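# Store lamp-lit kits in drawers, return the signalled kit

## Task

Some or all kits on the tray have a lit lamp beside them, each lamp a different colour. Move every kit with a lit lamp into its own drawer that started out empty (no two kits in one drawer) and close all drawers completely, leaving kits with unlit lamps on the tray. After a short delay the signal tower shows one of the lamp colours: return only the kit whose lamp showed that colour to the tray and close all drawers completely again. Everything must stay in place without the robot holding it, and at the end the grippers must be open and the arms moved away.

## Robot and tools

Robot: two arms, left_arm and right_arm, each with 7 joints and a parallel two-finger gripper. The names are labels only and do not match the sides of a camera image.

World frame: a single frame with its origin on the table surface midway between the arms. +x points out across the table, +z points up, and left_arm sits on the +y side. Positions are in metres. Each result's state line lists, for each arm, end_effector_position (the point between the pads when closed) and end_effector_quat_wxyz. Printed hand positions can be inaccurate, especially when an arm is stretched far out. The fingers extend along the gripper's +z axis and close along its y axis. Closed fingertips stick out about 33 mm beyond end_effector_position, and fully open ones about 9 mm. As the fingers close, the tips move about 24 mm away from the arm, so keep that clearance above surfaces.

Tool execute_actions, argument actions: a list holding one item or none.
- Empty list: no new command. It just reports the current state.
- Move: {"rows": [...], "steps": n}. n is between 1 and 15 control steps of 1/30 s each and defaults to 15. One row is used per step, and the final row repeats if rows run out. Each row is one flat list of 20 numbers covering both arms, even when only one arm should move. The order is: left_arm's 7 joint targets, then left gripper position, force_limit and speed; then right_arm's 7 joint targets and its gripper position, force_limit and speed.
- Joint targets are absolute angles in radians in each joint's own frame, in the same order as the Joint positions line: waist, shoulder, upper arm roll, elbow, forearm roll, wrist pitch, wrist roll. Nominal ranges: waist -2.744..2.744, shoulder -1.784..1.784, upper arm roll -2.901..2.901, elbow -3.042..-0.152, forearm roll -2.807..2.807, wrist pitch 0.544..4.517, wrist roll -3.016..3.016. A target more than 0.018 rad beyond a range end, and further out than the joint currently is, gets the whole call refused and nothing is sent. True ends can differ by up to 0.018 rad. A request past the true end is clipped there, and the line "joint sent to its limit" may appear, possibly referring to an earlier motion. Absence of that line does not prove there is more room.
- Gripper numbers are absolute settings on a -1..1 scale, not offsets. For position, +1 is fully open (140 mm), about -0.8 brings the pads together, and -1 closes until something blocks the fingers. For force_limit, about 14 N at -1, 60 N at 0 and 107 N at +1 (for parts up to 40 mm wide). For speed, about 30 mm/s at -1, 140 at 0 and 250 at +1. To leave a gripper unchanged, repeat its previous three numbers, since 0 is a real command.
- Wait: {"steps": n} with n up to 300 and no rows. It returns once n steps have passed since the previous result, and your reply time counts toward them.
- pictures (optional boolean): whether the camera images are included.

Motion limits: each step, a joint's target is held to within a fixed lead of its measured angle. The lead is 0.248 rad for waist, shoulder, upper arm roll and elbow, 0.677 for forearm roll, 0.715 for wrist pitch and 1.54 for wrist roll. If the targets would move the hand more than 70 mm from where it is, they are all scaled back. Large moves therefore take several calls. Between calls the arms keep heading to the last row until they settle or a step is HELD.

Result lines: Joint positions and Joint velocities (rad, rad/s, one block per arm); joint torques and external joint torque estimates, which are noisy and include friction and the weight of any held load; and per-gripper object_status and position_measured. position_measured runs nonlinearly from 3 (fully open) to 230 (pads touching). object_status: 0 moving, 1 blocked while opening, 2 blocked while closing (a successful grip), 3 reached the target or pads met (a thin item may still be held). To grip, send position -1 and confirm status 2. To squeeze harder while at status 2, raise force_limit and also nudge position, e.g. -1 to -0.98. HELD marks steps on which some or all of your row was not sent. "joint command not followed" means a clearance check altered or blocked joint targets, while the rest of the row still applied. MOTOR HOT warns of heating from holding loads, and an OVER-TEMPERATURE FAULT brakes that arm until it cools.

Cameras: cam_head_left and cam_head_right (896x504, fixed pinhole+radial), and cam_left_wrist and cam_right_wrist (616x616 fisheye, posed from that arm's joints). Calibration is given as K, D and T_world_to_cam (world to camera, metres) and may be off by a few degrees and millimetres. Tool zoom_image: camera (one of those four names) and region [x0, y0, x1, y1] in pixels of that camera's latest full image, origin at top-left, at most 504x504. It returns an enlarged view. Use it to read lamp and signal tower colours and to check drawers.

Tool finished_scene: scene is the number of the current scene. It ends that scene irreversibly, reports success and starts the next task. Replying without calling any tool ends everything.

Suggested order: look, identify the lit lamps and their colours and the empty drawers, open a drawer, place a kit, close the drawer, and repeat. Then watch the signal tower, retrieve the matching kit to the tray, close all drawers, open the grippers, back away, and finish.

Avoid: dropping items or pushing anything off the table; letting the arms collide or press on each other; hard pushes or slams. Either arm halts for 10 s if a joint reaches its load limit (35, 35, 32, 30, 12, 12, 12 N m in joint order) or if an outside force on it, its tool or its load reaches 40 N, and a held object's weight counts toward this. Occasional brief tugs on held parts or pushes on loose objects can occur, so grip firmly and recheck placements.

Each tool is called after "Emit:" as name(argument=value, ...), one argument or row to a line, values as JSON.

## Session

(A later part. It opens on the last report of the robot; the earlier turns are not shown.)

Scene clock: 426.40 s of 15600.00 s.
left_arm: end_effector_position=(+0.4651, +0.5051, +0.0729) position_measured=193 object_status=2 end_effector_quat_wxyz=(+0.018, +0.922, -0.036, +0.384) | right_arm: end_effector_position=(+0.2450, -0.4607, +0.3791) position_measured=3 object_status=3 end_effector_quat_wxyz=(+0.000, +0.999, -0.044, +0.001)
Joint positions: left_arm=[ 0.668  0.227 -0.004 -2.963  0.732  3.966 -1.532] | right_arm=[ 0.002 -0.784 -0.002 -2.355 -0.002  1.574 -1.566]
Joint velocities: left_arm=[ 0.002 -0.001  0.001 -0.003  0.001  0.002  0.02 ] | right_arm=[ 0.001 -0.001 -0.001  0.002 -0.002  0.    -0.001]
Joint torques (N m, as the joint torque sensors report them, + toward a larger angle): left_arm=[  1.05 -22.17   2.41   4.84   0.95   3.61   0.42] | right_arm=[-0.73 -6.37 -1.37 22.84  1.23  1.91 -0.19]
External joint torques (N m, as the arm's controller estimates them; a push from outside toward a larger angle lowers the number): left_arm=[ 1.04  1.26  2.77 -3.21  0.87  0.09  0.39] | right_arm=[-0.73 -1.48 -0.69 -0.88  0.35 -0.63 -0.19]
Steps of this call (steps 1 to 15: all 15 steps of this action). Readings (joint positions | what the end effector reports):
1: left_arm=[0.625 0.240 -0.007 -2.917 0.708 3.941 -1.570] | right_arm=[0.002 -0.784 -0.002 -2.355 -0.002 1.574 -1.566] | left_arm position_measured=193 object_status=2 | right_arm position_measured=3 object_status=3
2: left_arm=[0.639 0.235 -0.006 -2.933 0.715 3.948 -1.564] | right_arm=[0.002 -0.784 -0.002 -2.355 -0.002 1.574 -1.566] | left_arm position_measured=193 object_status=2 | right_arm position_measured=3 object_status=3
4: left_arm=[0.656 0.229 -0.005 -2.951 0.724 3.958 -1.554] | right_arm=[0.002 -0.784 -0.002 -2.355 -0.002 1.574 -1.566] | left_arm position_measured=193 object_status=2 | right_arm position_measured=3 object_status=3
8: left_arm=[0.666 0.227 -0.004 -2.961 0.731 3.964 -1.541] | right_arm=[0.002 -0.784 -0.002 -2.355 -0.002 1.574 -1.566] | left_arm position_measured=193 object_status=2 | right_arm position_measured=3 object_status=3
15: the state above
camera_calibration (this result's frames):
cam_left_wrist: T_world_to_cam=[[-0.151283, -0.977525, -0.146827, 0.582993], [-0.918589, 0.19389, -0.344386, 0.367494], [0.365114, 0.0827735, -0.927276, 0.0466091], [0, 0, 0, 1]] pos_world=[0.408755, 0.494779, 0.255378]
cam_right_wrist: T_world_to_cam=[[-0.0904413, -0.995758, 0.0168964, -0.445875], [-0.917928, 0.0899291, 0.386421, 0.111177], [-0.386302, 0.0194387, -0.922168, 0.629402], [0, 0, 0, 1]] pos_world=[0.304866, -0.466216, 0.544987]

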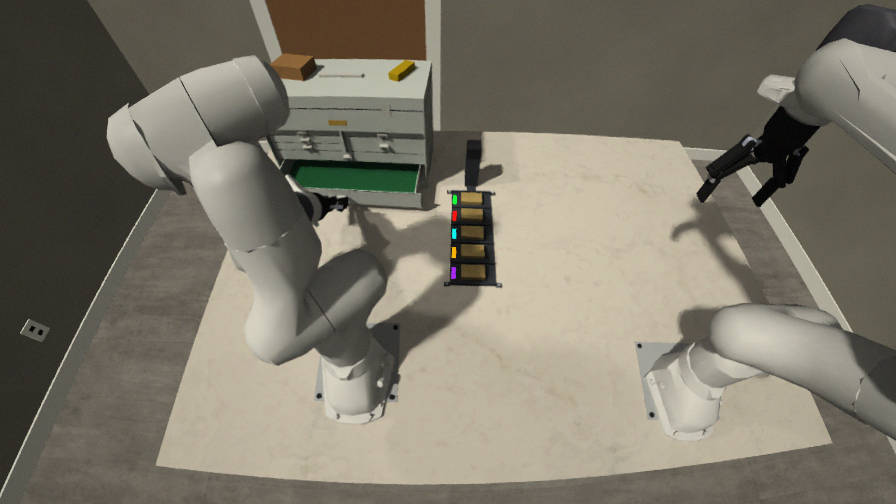

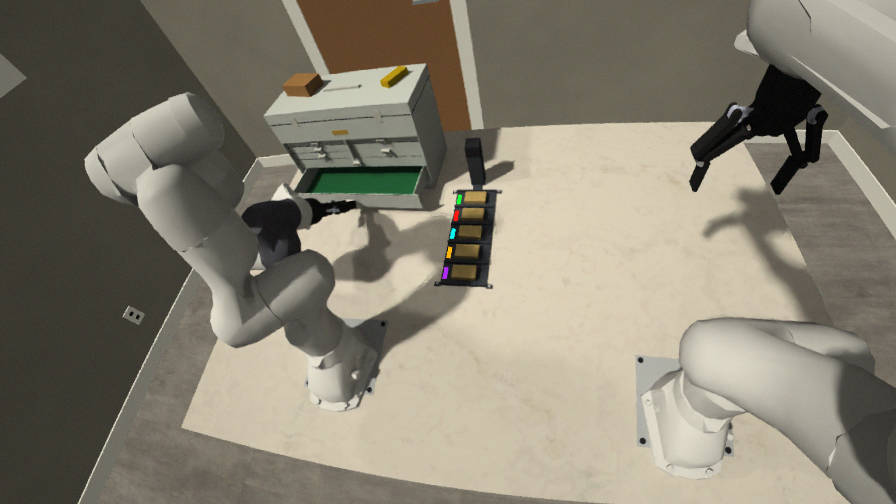

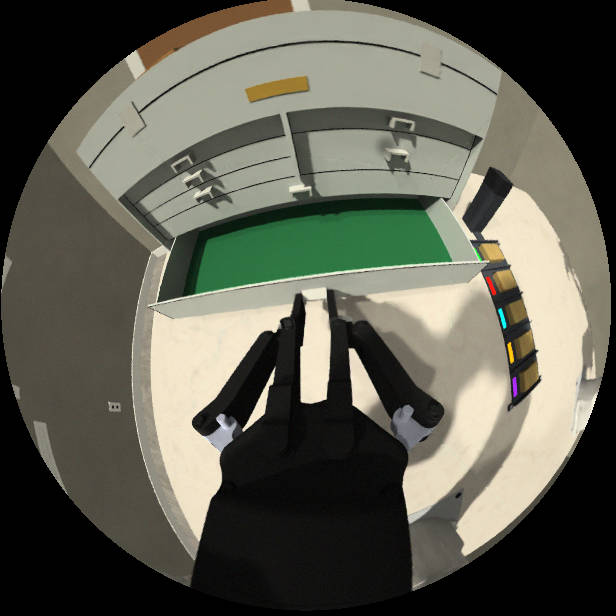

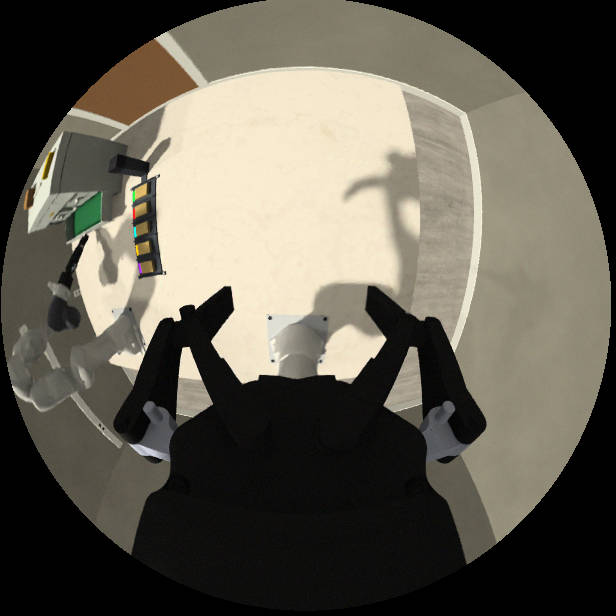

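Emit:
execute_actions(
  actions=[
    {"rows": [[0.673,0.227,0,-2.968,0.735,3.9,-1.52,1,0,1, 0,-0.785,0,-2.356,0,1.571,-1.571,1,0,1]], "steps": 15},
  ],
  pictures=false,
)

Emit:
execute_actions(
  actions=[
    {"rows": [[0.673,0.08,0,-2.968,0.735,3.72,-1.52,1,0,1, 0,-0.785,0,-2.356,0,1.571,-1.571,1,0,1]], "steps": 15},
  ],
  pictures=false,
)

Emit:
execute_actions(
  actions=[
    {"rows": [[0.6,-0.3,0,-2.9,0.6,3.3,-1.0,1,0,1, 0,-0.785,0,-2.356,0,1.571,-1.571,1,0,1]], "steps": 15},
  ],
  pictures=false,
)

Emit:
execute_actions(
  actions=[
    {"steps": 15},
  ],
  pictures=false,
)

Scene clock: 479.73 s of 15600.00 s.
left_arm: end_effector_position=(+0.4535, +0.5052, +0.0562) position_measured=15 object_status=0 end_effector_quat_wxyz=(+0.017, +0.933, -0.038, +0.357) | right_arm: end_effector_position=(+0.2450, -0.4607, +0.3791) position_measured=3 object_status=3 end_effector_quat_wxyz=(+0.000, +0.999, -0.044, +0.001)
Joint positions: left_arm=[ 0.67   0.225 -0.003 -2.967  0.734  3.908 -1.527] | right_arm=[ 0.002 -0.784 -0.002 -2.355 -0.002  1.574 -1.566]
Joint velocities: left_arm=[ 0.003 -0.     0.002 -0.001  0.    -0.01   0.001] | right_arm=[ 0.001  0.001  0.    -0.     0.001  0.     0.001]
Joint torques (N m, as the joint torque sensors report them, + toward a larger angle): left_arm=[  1.48 -21.97   1.81   7.74   0.65   2.55   0.43] | right_arm=[-1.01 -6.18 -0.78 23.44  1.25  1.9  -0.17]
External joint torques (N m, as the arm's controller estimates them; a push from outside toward a larger angle lowers the number): left_arm=[ 1.59  1.16  2.27 -0.35  0.57 -0.63  0.41] | right_arm=[-1.02 -1.35 -0.11 -0.23  0.37 -0.63 -0.17]
Steps of this call (steps 1 to 15: the robot went on to your last target; steps 16 to 90: nothing new was sent; then 49.83 s passed at rest; steps 91 to 105: all 15 steps of this action). Readings (joint positions | what the end effector reports):
91: left_arm=[0.669 0.225 -0.004 -2.963 0.733 3.963 -1.528] | right_arm=[0.002 -0.784 -0.002 -2.355 -0.002 1.574 -1.566] | left_arm position_measured=193 object_status=0 | right_arm position_measured=3 object_status=3
92: left_arm=[0.669 0.224 -0.004 -2.963 0.734 3.954 -1.528] | right_arm=[0.002 -0.784 -0.002 -2.355 -0.002 1.574 -1.566] | left_arm position_measured=190 object_status=0 | right_arm position_measured=3 object_status=3
94: left_arm=[0.670 0.225 -0.003 -2.965 0.734 3.937 -1.528] | right_arm=[0.002 -0.784 -0.002 -2.355 -0.002 1.574 -1.566] | left_arm position_measured=163 object_status=0 | right_arm position_measured=3 object_status=3
98: left_arm=[0.670 0.225 -0.003 -2.966 0.734 3.919 -1.527] | right_arm=[0.002 -0.784 -0.002 -2.355 -0.002 1.574 -1.566] | left_arm position_measured=109 object_status=0 | right_arm position_measured=3 object_status=3
105: the state above

Scene clock: 480.23 s of 15600.00 s.
left_arm: end_effector_position=(+0.4507, +0.5322, +0.0695) position_measured=3 object_status=3 end_effector_quat_wxyz=(-0.028, +0.944, -0.054, +0.325) | right_arm: end_effector_position=(+0.2450, -0.4607, +0.3791) position_measured=3 object_status=3 end_effector_quat_wxyz=(+0.000, +0.999, -0.044, +0.001)
Joint positions: left_arm=[ 0.67   0.082 -0.002 -2.966  0.734  3.734 -1.527] | right_arm=[ 0.002 -0.784 -0.002 -2.355 -0.002  1.574 -1.566]
Joint velocities: left_arm=[ 0.001 -0.001  0.001 -0.     0.001 -0.058  0.001] | right_arm=[ 0.001  0.     0.     0.001 -0.    -0.    -0.   ]
Joint torques (N m, as the joint torque sensors report them, + toward a larger angle): left_arm=[  1.68 -22.83   1.16   9.25   0.39   2.98   0.41] | right_arm=[-1.01 -6.14 -0.85 23.41  1.2   1.87 -0.15]
External joint torques (N m, as the arm's controller estimates them; a push from outside toward a larger angle lowers the number): left_arm=[ 1.65 -1.21  1.27 -1.74  0.55 -0.49  0.4 ] | right_arm=[-1.02 -1.36 -0.19 -0.23  0.32 -0.66 -0.15]
Steps of this call (steps 1 to 15: all 15 steps of this action). Readings (joint positions | what the end effector reports):
1: left_arm=[0.670 0.198 -0.003 -2.972 0.734 3.874 -1.527] | right_arm=[0.002 -0.784 -0.002 -2.355 -0.002 1.574 -1.566] | left_arm position_measured=3 object_status=0 | right_arm position_measured=3 object_status=3
2: left_arm=[0.670 0.159 -0.003 -2.973 0.734 3.847 -1.527] | right_arm=[0.002 -0.784 -0.002 -2.355 -0.002 1.574 -1.566] | left_arm position_measured=3 object_status=0 | right_arm position_measured=3 object_status=3
4: left_arm=[0.670 0.109 -0.002 -2.967 0.734 3.808 -1.527] | right_arm=[0.002 -0.784 -0.002 -2.355 -0.002 1.574 -1.566] | left_arm position_measured=3 object_status=0 | right_arm position_measured=3 object_status=3
8: left_arm=[0.670 0.084 -0.002 -2.966 0.734 3.763 -1.527] | right_arm=[0.002 -0.784 -0.002 -2.355 -0.002 1.574 -1.566] | left_arm position_measured=3 object_status=3 | right_arm position_measured=3 object_status=3
15: the state above

Scene clock: 480.73 s of 15600.00 s.
left_arm: end_effector_position=(+0.4744, +0.6180, +0.1805) position_measured=3 object_status=3 end_effector_quat_wxyz=(-0.219, +0.912, -0.221, +0.266) | right_arm: end_effector_position=(+0.2450, -0.4607, +0.3791) position_measured=3 object_status=3 end_effector_quat_wxyz=(+0.000, +0.999, -0.044, +0.001)
Joint positions: left_arm=[ 0.603 -0.297 -0.001 -2.898  0.605  3.331 -1.115] | right_arm=[ 0.002 -0.784 -0.002 -2.355 -0.002  1.574 -1.566]
Joint velocities: left_arm=[-0.004 -0.002  0.002 -0.01  -0.02  -0.161  0.361] | right_arm=[ 0.    -0.001 -0.001  0.001  0.    -0.002 -0.001]
Joint torques (N m, as the joint torque sensors report them, + toward a larger angle): left_arm=[ -2.64 -17.67   1.19  18.43  -1.03   2.95   0.38] | right_arm=[-0.6  -6.2  -1.   23.3   1.17  1.86 -0.13]
External joint torques (N m, as the arm's controller estimates them; a push from outside toward a larger angle lowers the number): left_arm=[-2.62 -0.6   0.93 -1.3  -0.51 -0.47  0.41] | right_arm=[-0.62 -1.41 -0.37 -0.34  0.29 -0.66 -0.13]
Steps of this call (steps 1 to 15: all 15 steps of this action). Readings (joint positions | what the end effector reports):
1: left_arm=[0.654 0.045 -0.000 -2.963 0.709 3.665 -1.482] | right_arm=[0.002 -0.784 -0.002 -2.355 -0.002 1.574 -1.566] | left_arm position_measured=3 object_status=3 | right_arm position_measured=3 object_status=3
2: left_arm=[0.639 -0.017 -0.001 -2.951 0.689 3.608 -1.442] | right_arm=[0.002 -0.784 -0.002 -2.355 -0.002 1.574 -1.566] | left_arm position_measured=3 object_status=3 | right_arm position_measured=3 object_status=3
4: left_arm=[0.621 -0.142 -0.001 -2.925 0.658 3.523 -1.369] | right_arm=[0.002 -0.784 -0.002 -2.355 -0.002 1.574 -1.566] | left_arm position_measured=3 object_status=3 | right_arm position_measured=3 object_status=3
8: left_arm=[0.607 -0.282 -0.001 -2.895 0.620 3.409 -1.241] | right_arm=[0.002 -0.784 -0.002 -2.355 -0.002 1.574 -1.566] | left_arm position_measured=3 object_status=3 | right_arm position_measured=3 object_status=3
15: the state above

Scene clock: 481.23 s of 15600.00 s.
left_arm: end_effector_position=(+0.4691, +0.6195, +0.1743) position_measured=3 object_status=3 end_effector_quat_wxyz=(-0.227, +0.906, -0.259, +0.245) | right_arm: end_effector_position=(+0.2450, -0.4607, +0.3791) position_measured=3 object_status=3 end_effector_quat_wxyz=(+0.000, +0.999, -0.044, +0.001)
Joint positions: left_arm=[ 0.603 -0.298 -0.001 -2.899  0.603  3.305 -1.028] | right_arm=[ 0.002 -0.784 -0.002 -2.355 -0.002  1.574 -1.566]
Joint velocities: left_arm=[ 0.    -0.     0.    -0.     0.001 -0.008  0.069] | right_arm=[ 0.     0.     0.001  0.002 -0.     0.001  0.   ]
Joint torques (N m, as the joint torque sensors report them, + toward a larger angle): left_arm=[ -2.3  -17.99   1.48  17.74  -1.07   2.68   0.4 ] | right_arm=[-1.13 -6.06 -1.05 23.5   1.21  1.93 -0.16]
External joint torques (N m, as the arm's controller estimates them; a push from outside toward a larger angle lowers the number): left_arm=[-2.3  -1.3   1.22 -1.63 -0.58 -0.62  0.42] | right_arm=[-1.14 -1.15 -0.43 -0.22  0.33 -0.6  -0.16]
Steps of this call (steps 1 to 15: the robot went on to your last target). Readings (joint positions | what the end effector reports):
1: left_arm=[0.603 -0.298 -0.001 -2.898 0.605 3.326 -1.104] | right_arm=[0.002 -0.784 -0.002 -2.355 -0.002 1.574 -1.566] | left_arm position_measured=3 object_status=3 | right_arm position_measured=3 object_status=3
2: left_arm=[0.603 -0.298 -0.001 -2.899 0.604 3.322 -1.094] | right_arm=[0.002 -0.784 -0.002 -2.355 -0.002 1.574 -1.566] | left_arm position_measured=3 object_status=3 | right_arm position_measured=3 object_status=3
4: left_arm=[0.603 -0.298 -0.001 -2.899 0.604 3.316 -1.077] | right_arm=[0.002 -0.784 -0.002 -2.355 -0.002 1.574 -1.566] | left_arm position_measured=3 object_status=3 | right_arm position_measured=3 object_status=3
8: left_arm=[0.603 -0.298 -0.001 -2.899 0.603 3.309 -1.052] | right_arm=[0.002 -0.784 -0.002 -2.355 -0.002 1.574 -1.566] | left_arm position_measured=3 object_status=3 | right_arm position_measured=3 object_status=3
15: the state above

Emit:
execute_actions(
  actions=[
    {"rows": [[0.6,-0.5,0,-2.8,0.0,2.5,0,1,0,1, 0,-0.785,0,-2.356,0,1.571,-1.571,1,0,1]], "steps": 15},
  ],
  pictures=false,
)

Emit:
execute_actions(
  actions=[
    {"steps": 15},
  ],
  pictures=false,
)

Emit:
execute_actions(
  actions=[
    {"rows": [[-0.693,-0.28,0,-2.297,0.0,2.018,0.893,1,0,1, 0,-0.785,0,-2.356,0,1.571,-1.571,1,0,1]], "steps": 15},
  ],
  pictures=false,
)

Emit:
execute_actions(
  actions=[
    {"steps": 60},
  ],
)

Scene clock: 502.33 s of 15600.00 s.
left_arm: end_effector_position=(+0.3628, +0.6415, +0.1712) position_measured=3 object_status=3 end_effector_quat_wxyz=(-0.116, +0.929, -0.343, +0.072) | right_arm: end_effector_position=(+0.2450, -0.4607, +0.3791) position_measured=3 object_status=3 end_effector_quat_wxyz=(+0.000, +0.999, -0.044, +0.001)
Joint positions: left_arm=[ 0.599 -0.497 -0.001 -2.802  0.024  2.578 -0.27 ] | right_arm=[ 0.002 -0.784 -0.002 -2.355 -0.002  1.574 -1.566]
Joint velocities: left_arm=[ 0.    -0.005 -0.001 -0.    -0.184 -0.454  0.871] | right_arm=[ 0.002  0.002 -0.    -0.    -0.001 -0.    -0.   ]
Joint torques (N m, as the joint torque sensors report them, + toward a larger angle): left_arm=[  0.24 -13.86   0.28  23.35   0.25   2.7    0.65] | right_arm=[-0.74 -6.06 -0.96 23.3   1.17  1.91 -0.21]
External joint torques (N m, as the arm's controller estimates them; a push from outside toward a larger angle lowers the number): left_arm=[ 0.34 -0.44  0.82  0.07 -0.39 -0.57  0.68] | right_arm=[-0.77 -1.22 -0.29 -0.36  0.29 -0.62 -0.21]
Steps of this call (steps 1 to 30: the robot went on to your last target; steps 31 to 90: nothing new was sent; then 17.60 s passed at rest; steps 91 to 105: all 15 steps of this action). Readings (joint positions | what the end effector reports):
91: left_arm=[0.598 -0.316 -0.005 -2.894 0.542 3.244 -0.958] | right_arm=[0.002 -0.784 -0.002 -2.355 -0.002 1.574 -1.566] | left_arm position_measured=3 object_status=3 | right_arm position_measured=3 object_status=3
92: left_arm=[0.597 -0.345 -0.005 -2.880 0.472 3.173 -0.904] | right_arm=[0.002 -0.784 -0.002 -2.355 -0.002 1.574 -1.566] | left_arm position_measured=3 object_status=3 | right_arm position_measured=3 object_status=3
94: left_arm=[0.598 -0.404 -0.004 -2.848 0.337 3.028 -0.788] | right_arm=[0.002 -0.784 -0.002 -2.355 -0.002 1.574 -1.566] | left_arm position_measured=3 object_status=3 | right_arm position_measured=3 object_status=3
98: left_arm=[0.599 -0.476 -0.001 -2.809 0.149 2.796 -0.567] | right_arm=[0.002 -0.784 -0.002 -2.355 -0.002 1.574 -1.566] | left_arm position_measured=3 object_status=3 | right_arm position_measured=3 object_status=3
105: the state above

Scene clock: 502.83 s of 15600.00 s.
left_arm: end_effector_position=(+0.3475, +0.6283, +0.1603) position_measured=3 object_status=3 end_effector_quat_wxyz=(-0.090, +0.895, -0.434, +0.048) | right_arm: end_effector_position=(+0.2450, -0.4607, +0.3791) position_measured=3 object_status=3 end_effector_quat_wxyz=(+0.000, +0.999, -0.044, +0.001)
Joint positions: left_arm=[ 0.599 -0.498 -0.001 -2.802  0.003  2.508 -0.058] | right_arm=[ 0.002 -0.784 -0.002 -2.355 -0.002  1.574 -1.566]
Joint velocities: left_arm=[ 0.     0.    -0.001  0.001 -0.002 -0.022  0.169] | right_arm=[ 0.    -0.    -0.001 -0.001  0.    -0.001 -0.   ]
Joint torques (N m, as the joint torque sensors report them, + toward a larger angle): left_arm=[ -0.44 -14.12   0.93  23.31   0.06   2.46   0.54] | right_arm=[-0.96 -6.06 -0.94 23.53  1.21  1.87 -0.16]
External joint torques (N m, as the arm's controller estimates them; a push from outside toward a larger angle lowers the number): left_arm=[-0.43 -1.14  1.36  0.68 -0.53 -0.48  0.56] | right_arm=[-0.91 -1.21 -0.21 -0.12  0.35 -0.65 -0.16]
Steps of this call (steps 1 to 15: the robot went on to your last target). Readings (joint positions | what the end effector reports):
1: left_arm=[0.599 -0.497 -0.001 -2.802 0.019 2.565 -0.243] | right_arm=[0.002 -0.784 -0.002 -2.355 -0.002 1.574 -1.566] | left_arm position_measured=3 object_status=3 | right_arm position_measured=3 object_status=3
2: left_arm=[0.599 -0.497 -0.001 -2.802 0.015 2.554 -0.218] | right_arm=[0.002 -0.784 -0.002 -2.355 -0.002 1.574 -1.566] | left_arm position_measured=3 object_status=3 | right_arm position_measured=3 object_status=3
4: left_arm=[0.599 -0.497 -0.001 -2.802 0.010 2.537 -0.177] | right_arm=[0.002 -0.784 -0.002 -2.355 -0.002 1.574 -1.566] | left_arm position_measured=3 object_status=3 | right_arm position_measured=3 object_status=3
8: left_arm=[0.599 -0.498 -0.001 -2.802 0.005 2.519 -0.116] | right_arm=[0.002 -0.784 -0.002 -2.355 -0.002 1.574 -1.566] | left_arm position_measured=3 object_status=3 | right_arm position_measured=3 object_status=3
15: the state above

Scene clock: 503.33 s of 15600.00 s.
left_arm: end_effector_position=(+0.4927, +0.3683, +0.2515) position_measured=3 object_status=3 end_effector_quat_wxyz=(+0.037, -0.484, +0.874, -0.023) | right_arm: end_effector_position=(+0.2450, -0.4607, +0.3791) position_measured=3 object_status=3 end_effector_quat_wxyz=(+0.000, +0.999, -0.044, +0.001)
Joint positions: left_arm=[-0.064 -0.293  0.003 -2.327  0.001  2.121  0.512] | right_arm=[ 0.002 -0.784 -0.002 -2.355 -0.002  1.574 -1.566]
Joint velocities: left_arm=[-1.265  0.05  -0.078  0.21  -0.001 -0.288  0.673] | right_arm=[ 0.    -0.    -0.001 -0.001 -0.     0.     0.   ]
Joint torques (N m, as the joint torque sensors report them, + toward a larger angle): left_arm=[  1.41 -19.88   3.31  22.43   0.76   1.42   0.52] | right_arm=[-0.57 -6.26 -1.46 23.11  1.19  1.89 -0.17]
External joint torques (N m, as the arm's controller estimates them; a push from outside toward a larger angle lowers the number): left_arm=[-3.46  1.83  0.12  0.7   0.11 -0.78  0.54] | right_arm=[-0.56 -1.45 -0.77 -0.49  0.31 -0.63 -0.17]
Steps of this call (steps 1 to 15: all 15 steps of this action). Readings (joint positions | what the end effector reports):
1: left_arm=[0.568 -0.470 0.010 -2.765 0.001 2.457 -0.003] | right_arm=[0.002 -0.784 -0.002 -2.355 -0.002 1.574 -1.566] | left_arm position_measured=3 object_status=3 | right_arm position_measured=3 object_status=3
2: left_arm=[0.521 -0.428 0.012 -2.715 0.001 2.407 0.056] | right_arm=[0.002 -0.784 -0.002 -2.355 -0.002 1.574 -1.566] | left_arm position_measured=3 object_status=3 | right_arm position_measured=3 object_status=3
4: left_arm=[0.423 -0.365 0.010 -2.616 0.001 2.322 0.163] | right_arm=[0.002 -0.784 -0.002 -2.355 -0.002 1.574 -1.566] | left_arm position_measured=3 object_status=3 | right_arm position_measured=3 object_status=3
8: left_arm=[0.249 -0.314 0.006 -2.452 0.001 2.222 0.314] | right_arm=[0.002 -0.784 -0.002 -2.355 -0.002 1.574 -1.566] | left_arm position_measured=3 object_status=3 | right_arm position_measured=3 object_status=3
15: the state above

Scene clock: 505.33 s of 15600.00 s.
left_arm: end_effector_position=(+0.3707, +0.1001, +0.2502) position_measured=3 object_status=3 end_effector_quat_wxyz=(+0.003, -0.003, +1.000, -0.001) | right_arm: end_effector_position=(+0.2450, -0.4607, +0.3791) position_measured=3 object_status=3 end_effector_quat_wxyz=(+0.000, +0.999, -0.044, +0.001)
Joint positions: left_arm=[-0.69  -0.281 -0.003 -2.298  0.001  2.022  0.885] | right_arm=[ 0.002 -0.784 -0.002 -2.355 -0.002  1.574 -1.566]
Joint velocities: left_arm=[-0.001  0.001  0.     0.     0.001 -0.001  0.003] | right_arm=[-0.    -0.    -0.     0.001 -0.     0.001  0.001]
Joint torques (N m, as the joint torque sensors report them, + toward a larger angle): left_arm=[ -2.59 -20.57   1.69  24.04   0.63   1.96   0.57] | right_arm=[-0.79 -6.14 -1.09 23.77  1.23  1.86 -0.18]
External joint torques (N m, as the arm's controller estimates them; a push from outside toward a larger angle lowers the number): left_arm=[-2.55  1.29  1.98  0.02 -0.09 -0.49  0.57] | right_arm=[-0.76 -1.2  -0.4   0.06  0.36 -0.67 -0.18]
Steps of this call (steps 1 to 60: the robot went on to your last target). Readings (joint positions | what the end effector reports):
1: left_arm=[-0.109 -0.291 0.003 -2.321 0.001 2.112 0.534] | right_arm=[0.002 -0.784 -0.002 -2.355 -0.002 1.574 -1.566] | left_arm position_measured=3 object_status=3 | right_arm position_measured=3 object_status=3
2: left_arm=[-0.154 -0.289 0.003 -2.316 0.001 2.103 0.555] | right_arm=[0.002 -0.784 -0.002 -2.355 -0.002 1.574 -1.566] | left_arm position_measured=3 object_status=3 | right_arm position_measured=3 object_status=3
4: left_arm=[-0.246 -0.287 0.002 -2.310 0.001 2.088 0.593] | right_arm=[0.002 -0.784 -0.002 -2.355 -0.002 1.574 -1.566] | left_arm position_measured=3 object_status=3 | right_arm position_measured=3 object_status=3
8: left_arm=[-0.429 -0.284 0.001 -2.303 0.001 2.067 0.657] | right_arm=[0.002 -0.784 -0.002 -2.355 -0.002 1.574 -1.566] | left_arm position_measured=3 object_status=3 | right_arm position_measured=3 object_status=3
60: the state above
All arms were judged still, so your last target was given up. Only a new action makes them travel on or press farther. Fingers that are still opening or closing keep moving.
camera_calibration (this result's frames):
cam_left_wrist: T_world_to_cam=[[0.153152, 0.986558, -0.0569859, -0.133071], [0.898204, -0.114928, 0.42429, -0.414502], [0.412037, -0.116166, -0.903732, 0.275599], [0, 0, 0, 1]] pos_world=[0.279131, 0.115659, 0.417353]
cam_right_wrist: T_world_to_cam=[[-0.090449, -0.995757, 0.0169141, -0.445882], [-0.917906, 0.089942, 0.386471, 0.11115], [-0.386352, 0.0194304, -0.922147, 0.629379], [0, 0, 0, 1]] pos_world=[0.304858, -0.466216, 0.544965]

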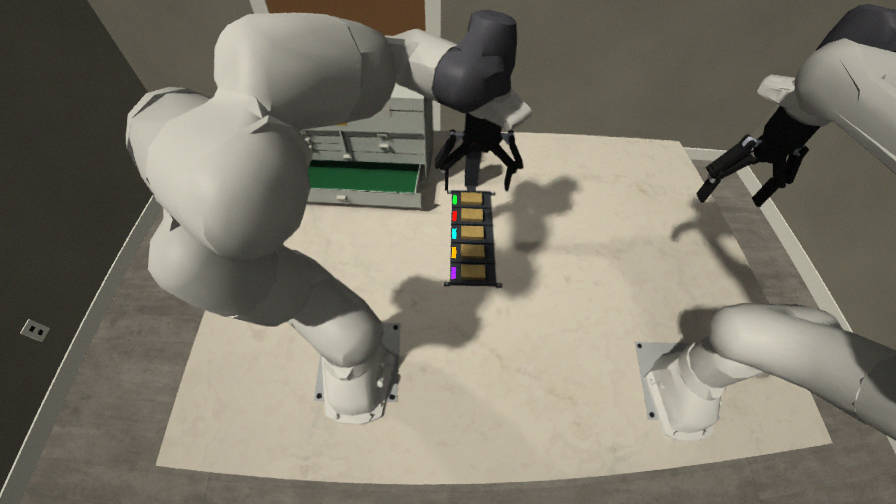

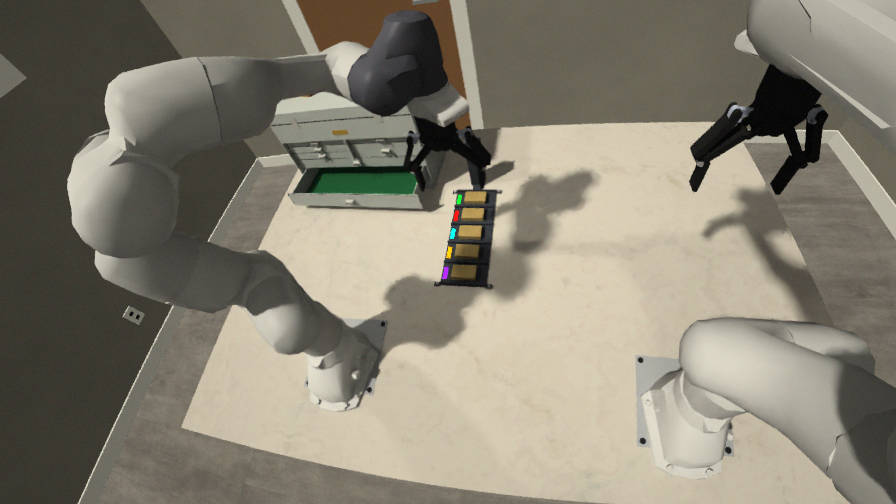

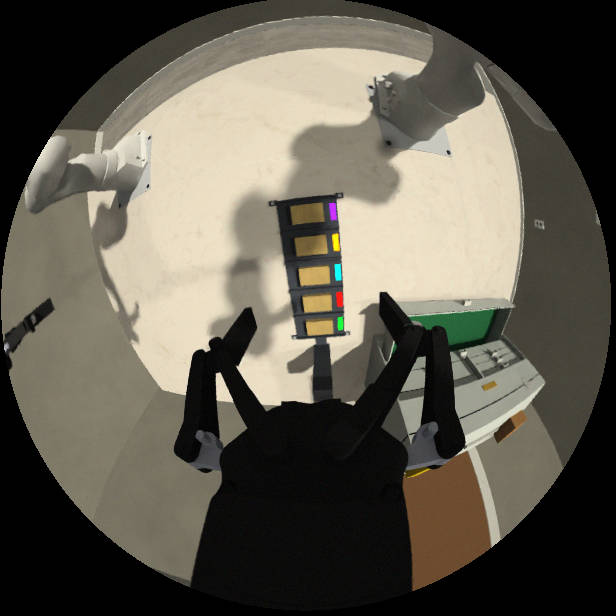

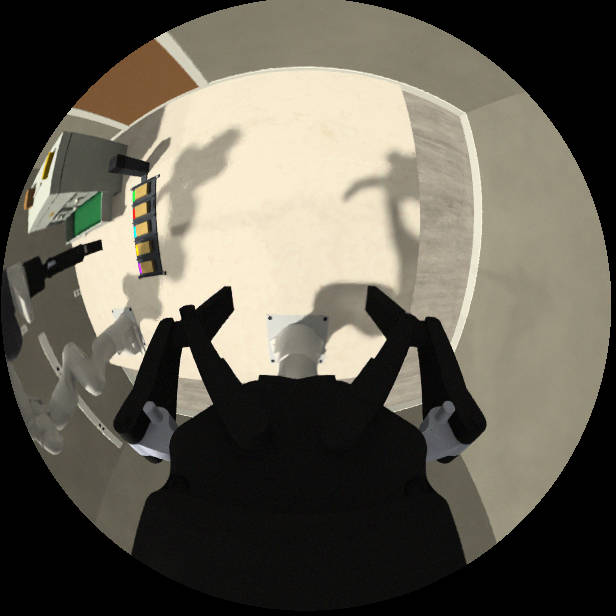

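Emit:
zoom_image(
  camera="cam_left_wrist",
  region=[230, 180, 400, 350],
)

Region (230, 180, 400, 350) of cam_left_wrist's 616x616 image, scaled by 2.965, with more detail than that image has.

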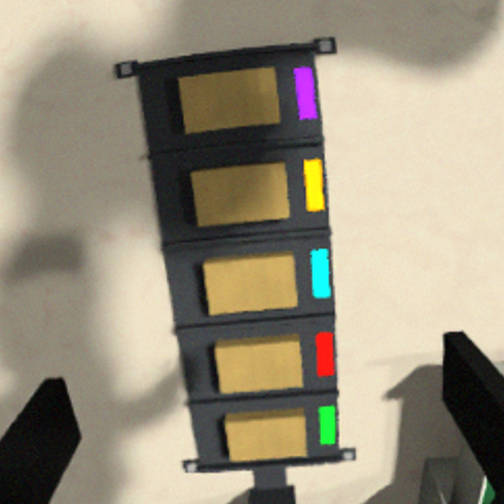

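Emit:
execute_actions(
  actions=[
    {"rows": [[-0.67,0.004,0,-2.4385,0.0,2.442,0.946,0.45,0,1, 0,-0.785,0,-2.356,0,1.571,-1.571,1,0,1]], "steps": 15},
  ],
  pictures=false,
)

Emit:
execute_actions(
  actions=[
    {"steps": 30},
  ],
)

Scene clock: 533.63 s of 15600.00 s.
left_arm: end_effector_position=(+0.3787, +0.1042, +0.0839) position_measured=72 object_status=3 end_effector_quat_wxyz=(-0.018, +0.008, +1.000, +0.014) | right_arm: end_effector_position=(+0.2450, -0.4607, +0.3790) position_measured=3 object_status=3 end_effector_quat_wxyz=(+0.000, +0.999, -0.044, +0.001)
Joint positions: left_arm=[-0.673  0.007 -0.002 -2.441  0.001  2.401  0.925] | right_arm=[ 0.002 -0.784 -0.002 -2.355 -0.002  1.574 -1.566]
Joint velocities: left_arm=[ 0.    -0.015 -0.     0.019 -0.     0.228  0.046] | right_arm=[-0.001  0.002  0.     0.    -0.001 -0.     0.001]
Joint torques (N m, as the joint torque sensors report them, + toward a larger angle): left_arm=[  1.11 -28.85   1.82  19.49   0.46   2.99   0.42] | right_arm=[-0.94 -5.83 -1.31 23.42  1.2   1.86 -0.12]
External joint torques (N m, as the arm's controller estimates them; a push from outside toward a larger angle lowers the number): left_arm=[ 1.1  -0.98  1.8  -0.29 -0.04  0.82  0.42] | right_arm=[-0.92 -1.08 -0.6  -0.23  0.33 -0.67 -0.12]
Steps of this call (steps 1 to 90: nothing new was sent; then 24.80 s passed at rest; steps 91 to 105: all 15 steps of this action). Readings (joint positions | what the end effector reports):
91: left_arm=[-0.689 -0.268 -0.003 -2.304 0.001 2.056 0.888] | right_arm=[0.002 -0.784 -0.002 -2.355 -0.002 1.574 -1.566] | left_arm position_measured=3 object_status=0 | right_arm position_measured=3 object_status=3
92: left_arm=[-0.688 -0.240 -0.003 -2.317 0.001 2.091 0.890] | right_arm=[0.002 -0.784 -0.002 -2.355 -0.002 1.574 -1.566] | left_arm position_measured=14 object_status=0 | right_arm position_measured=3 object_status=3
94: left_arm=[-0.684 -0.167 -0.003 -2.350 0.001 2.155 0.895] | right_arm=[0.002 -0.784 -0.002 -2.355 -0.002 1.574 -1.566] | left_arm position_measured=41 object_status=0 | right_arm position_measured=3 object_status=3
98: left_arm=[-0.675 -0.025 -0.002 -2.423 0.001 2.298 0.909] | right_arm=[0.002 -0.784 -0.002 -2.355 -0.002 1.574 -1.566] | left_arm position_measured=72 object_status=0 | right_arm position_measured=3 object_status=3
105: the state above

Scene clock: 534.63 s of 15600.00 s.
left_arm: end_effector_position=(+0.3886, +0.0965, +0.0877) position_measured=72 object_status=3 end_effector_quat_wxyz=(-0.003, +0.015, +1.000, +0.003) | right_arm: end_effector_position=(+0.2450, -0.4607, +0.3790) position_measured=3 object_status=3 end_effector_quat_wxyz=(+0.000, +0.999, -0.044, +0.001)
Joint positions: left_arm=[-0.673  0.006 -0.002 -2.44   0.001  2.438  0.939] | right_arm=[ 0.002 -0.784 -0.002 -2.355 -0.002  1.574 -1.566]
Joint velocities: left_arm=[ 0.001 -0.    -0.001  0.001  0.    -0.     0.003] | right_arm=[ 0.    -0.001 -0.    -0.001  0.001  0.001 -0.   ]
Joint torques (N m, as the joint torque sensors report them, + toward a larger angle): left_arm=[  1.63 -29.61   1.09  20.51   0.36   3.23   0.36] | right_arm=[-0.67 -6.08 -1.14 23.11  1.2   1.92 -0.14]
External joint torques (N m, as the arm's controller estimates them; a push from outside toward a larger angle lowers the number): left_arm=[ 1.61 -0.99  1.07 -0.1  -0.15  0.78  0.36] | right_arm=[-0.7  -1.25 -0.53 -0.54  0.32 -0.61 -0.14]
Steps of this call (steps 1 to 30: the robot went on to your last target). Readings (joint positions | what the end effector reports):
1: left_arm=[-0.673 0.006 -0.002 -2.440 0.001 2.408 0.927] | right_arm=[0.002 -0.784 -0.002 -2.355 -0.002 1.574 -1.566] | left_arm position_measured=72 object_status=3 | right_arm position_measured=3 object_status=3
2: left_arm=[-0.673 0.006 -0.002 -2.440 0.001 2.413 0.928] | right_arm=[0.002 -0.784 -0.002 -2.355 -0.002 1.574 -1.566] | left_arm position_measured=72 object_status=3 | right_arm position_measured=3 object_status=3
4: left_arm=[-0.673 0.006 -0.002 -2.440 0.001 2.422 0.930] | right_arm=[0.002 -0.784 -0.002 -2.355 -0.002 1.574 -1.566] | left_arm position_measured=72 object_status=3 | right_arm position_measured=3 object_status=3
8: left_arm=[-0.673 0.006 -0.002 -2.440 0.001 2.431 0.933] | right_arm=[0.002 -0.784 -0.002 -2.355 -0.002 1.574 -1.566] | left_arm position_measured=72 object_status=3 | right_arm position_measured=3 object_status=3
30: the state above
All arms were judged still, so your last target was given up. Only a new action makes them travel on or press farther. Fingers that are still opening or closing keep moving.
camera_calibration (this result's frames):
cam_left_wrist: T_world_to_cam=[[0.187695, 0.980862, -0.0517639, -0.154859], [0.898026, -0.150018, 0.413574, -0.35763], [0.397894, -0.124111, -0.908998, 0.12763], [0, 0, 0, 1]] pos_world=[0.299444, 0.114085, 0.255906]
cam_right_wrist: T_world_to_cam=[[-0.0904494, -0.995757, 0.0169205, -0.445884], [-0.917897, 0.0899445, 0.38649, 0.111139], [-0.386372, 0.0194265, -0.922138, 0.62937], [0, 0, 0, 1]] pos_world=[0.304855, -0.466215, 0.544957]

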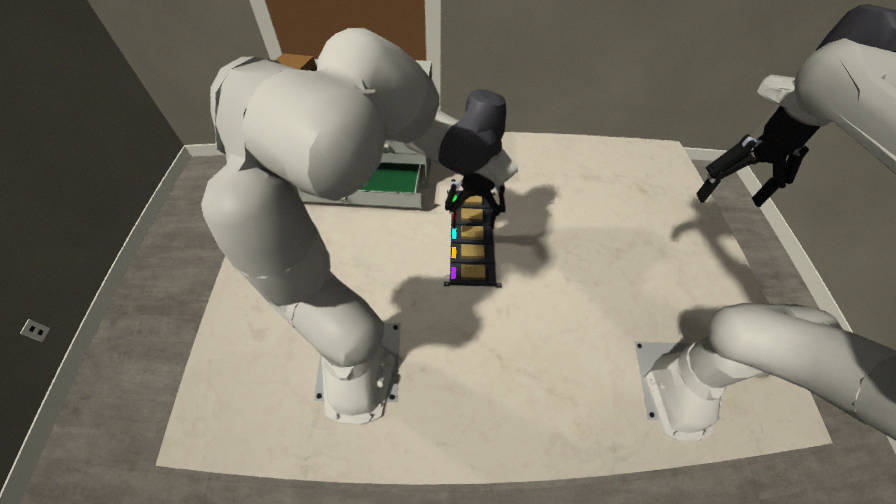

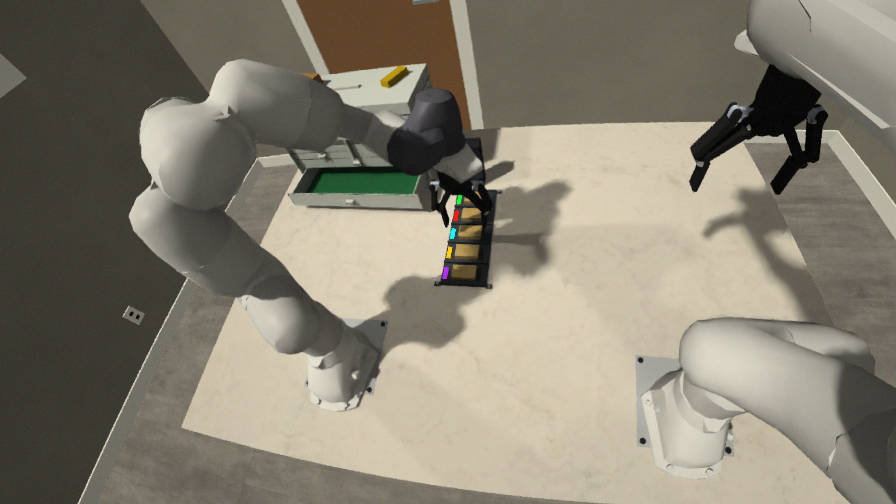

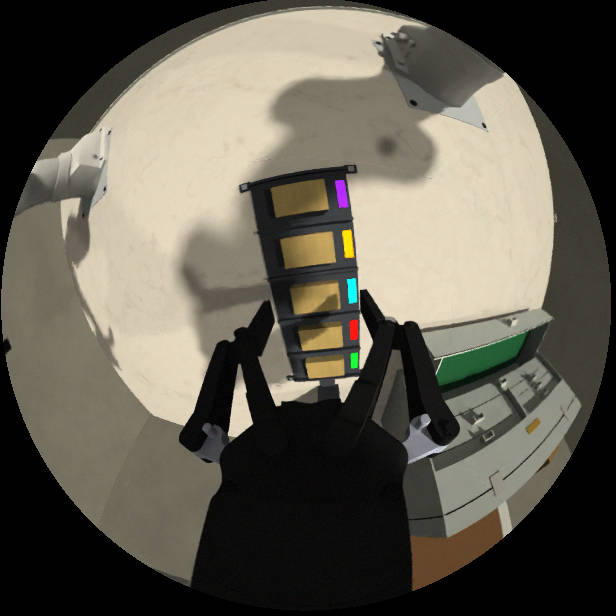

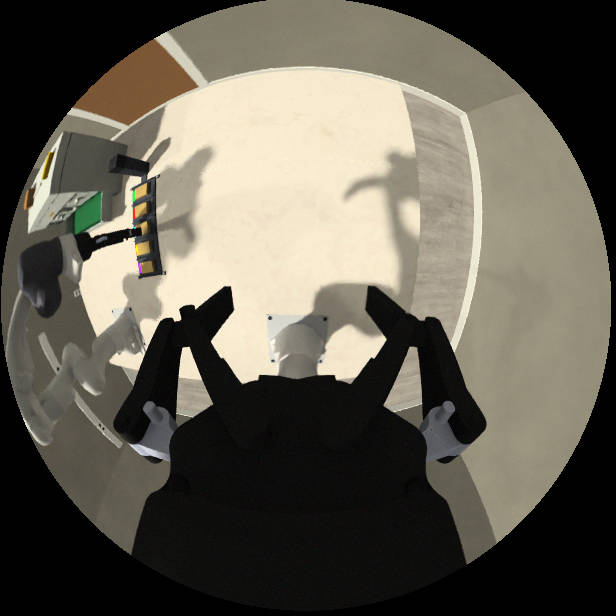

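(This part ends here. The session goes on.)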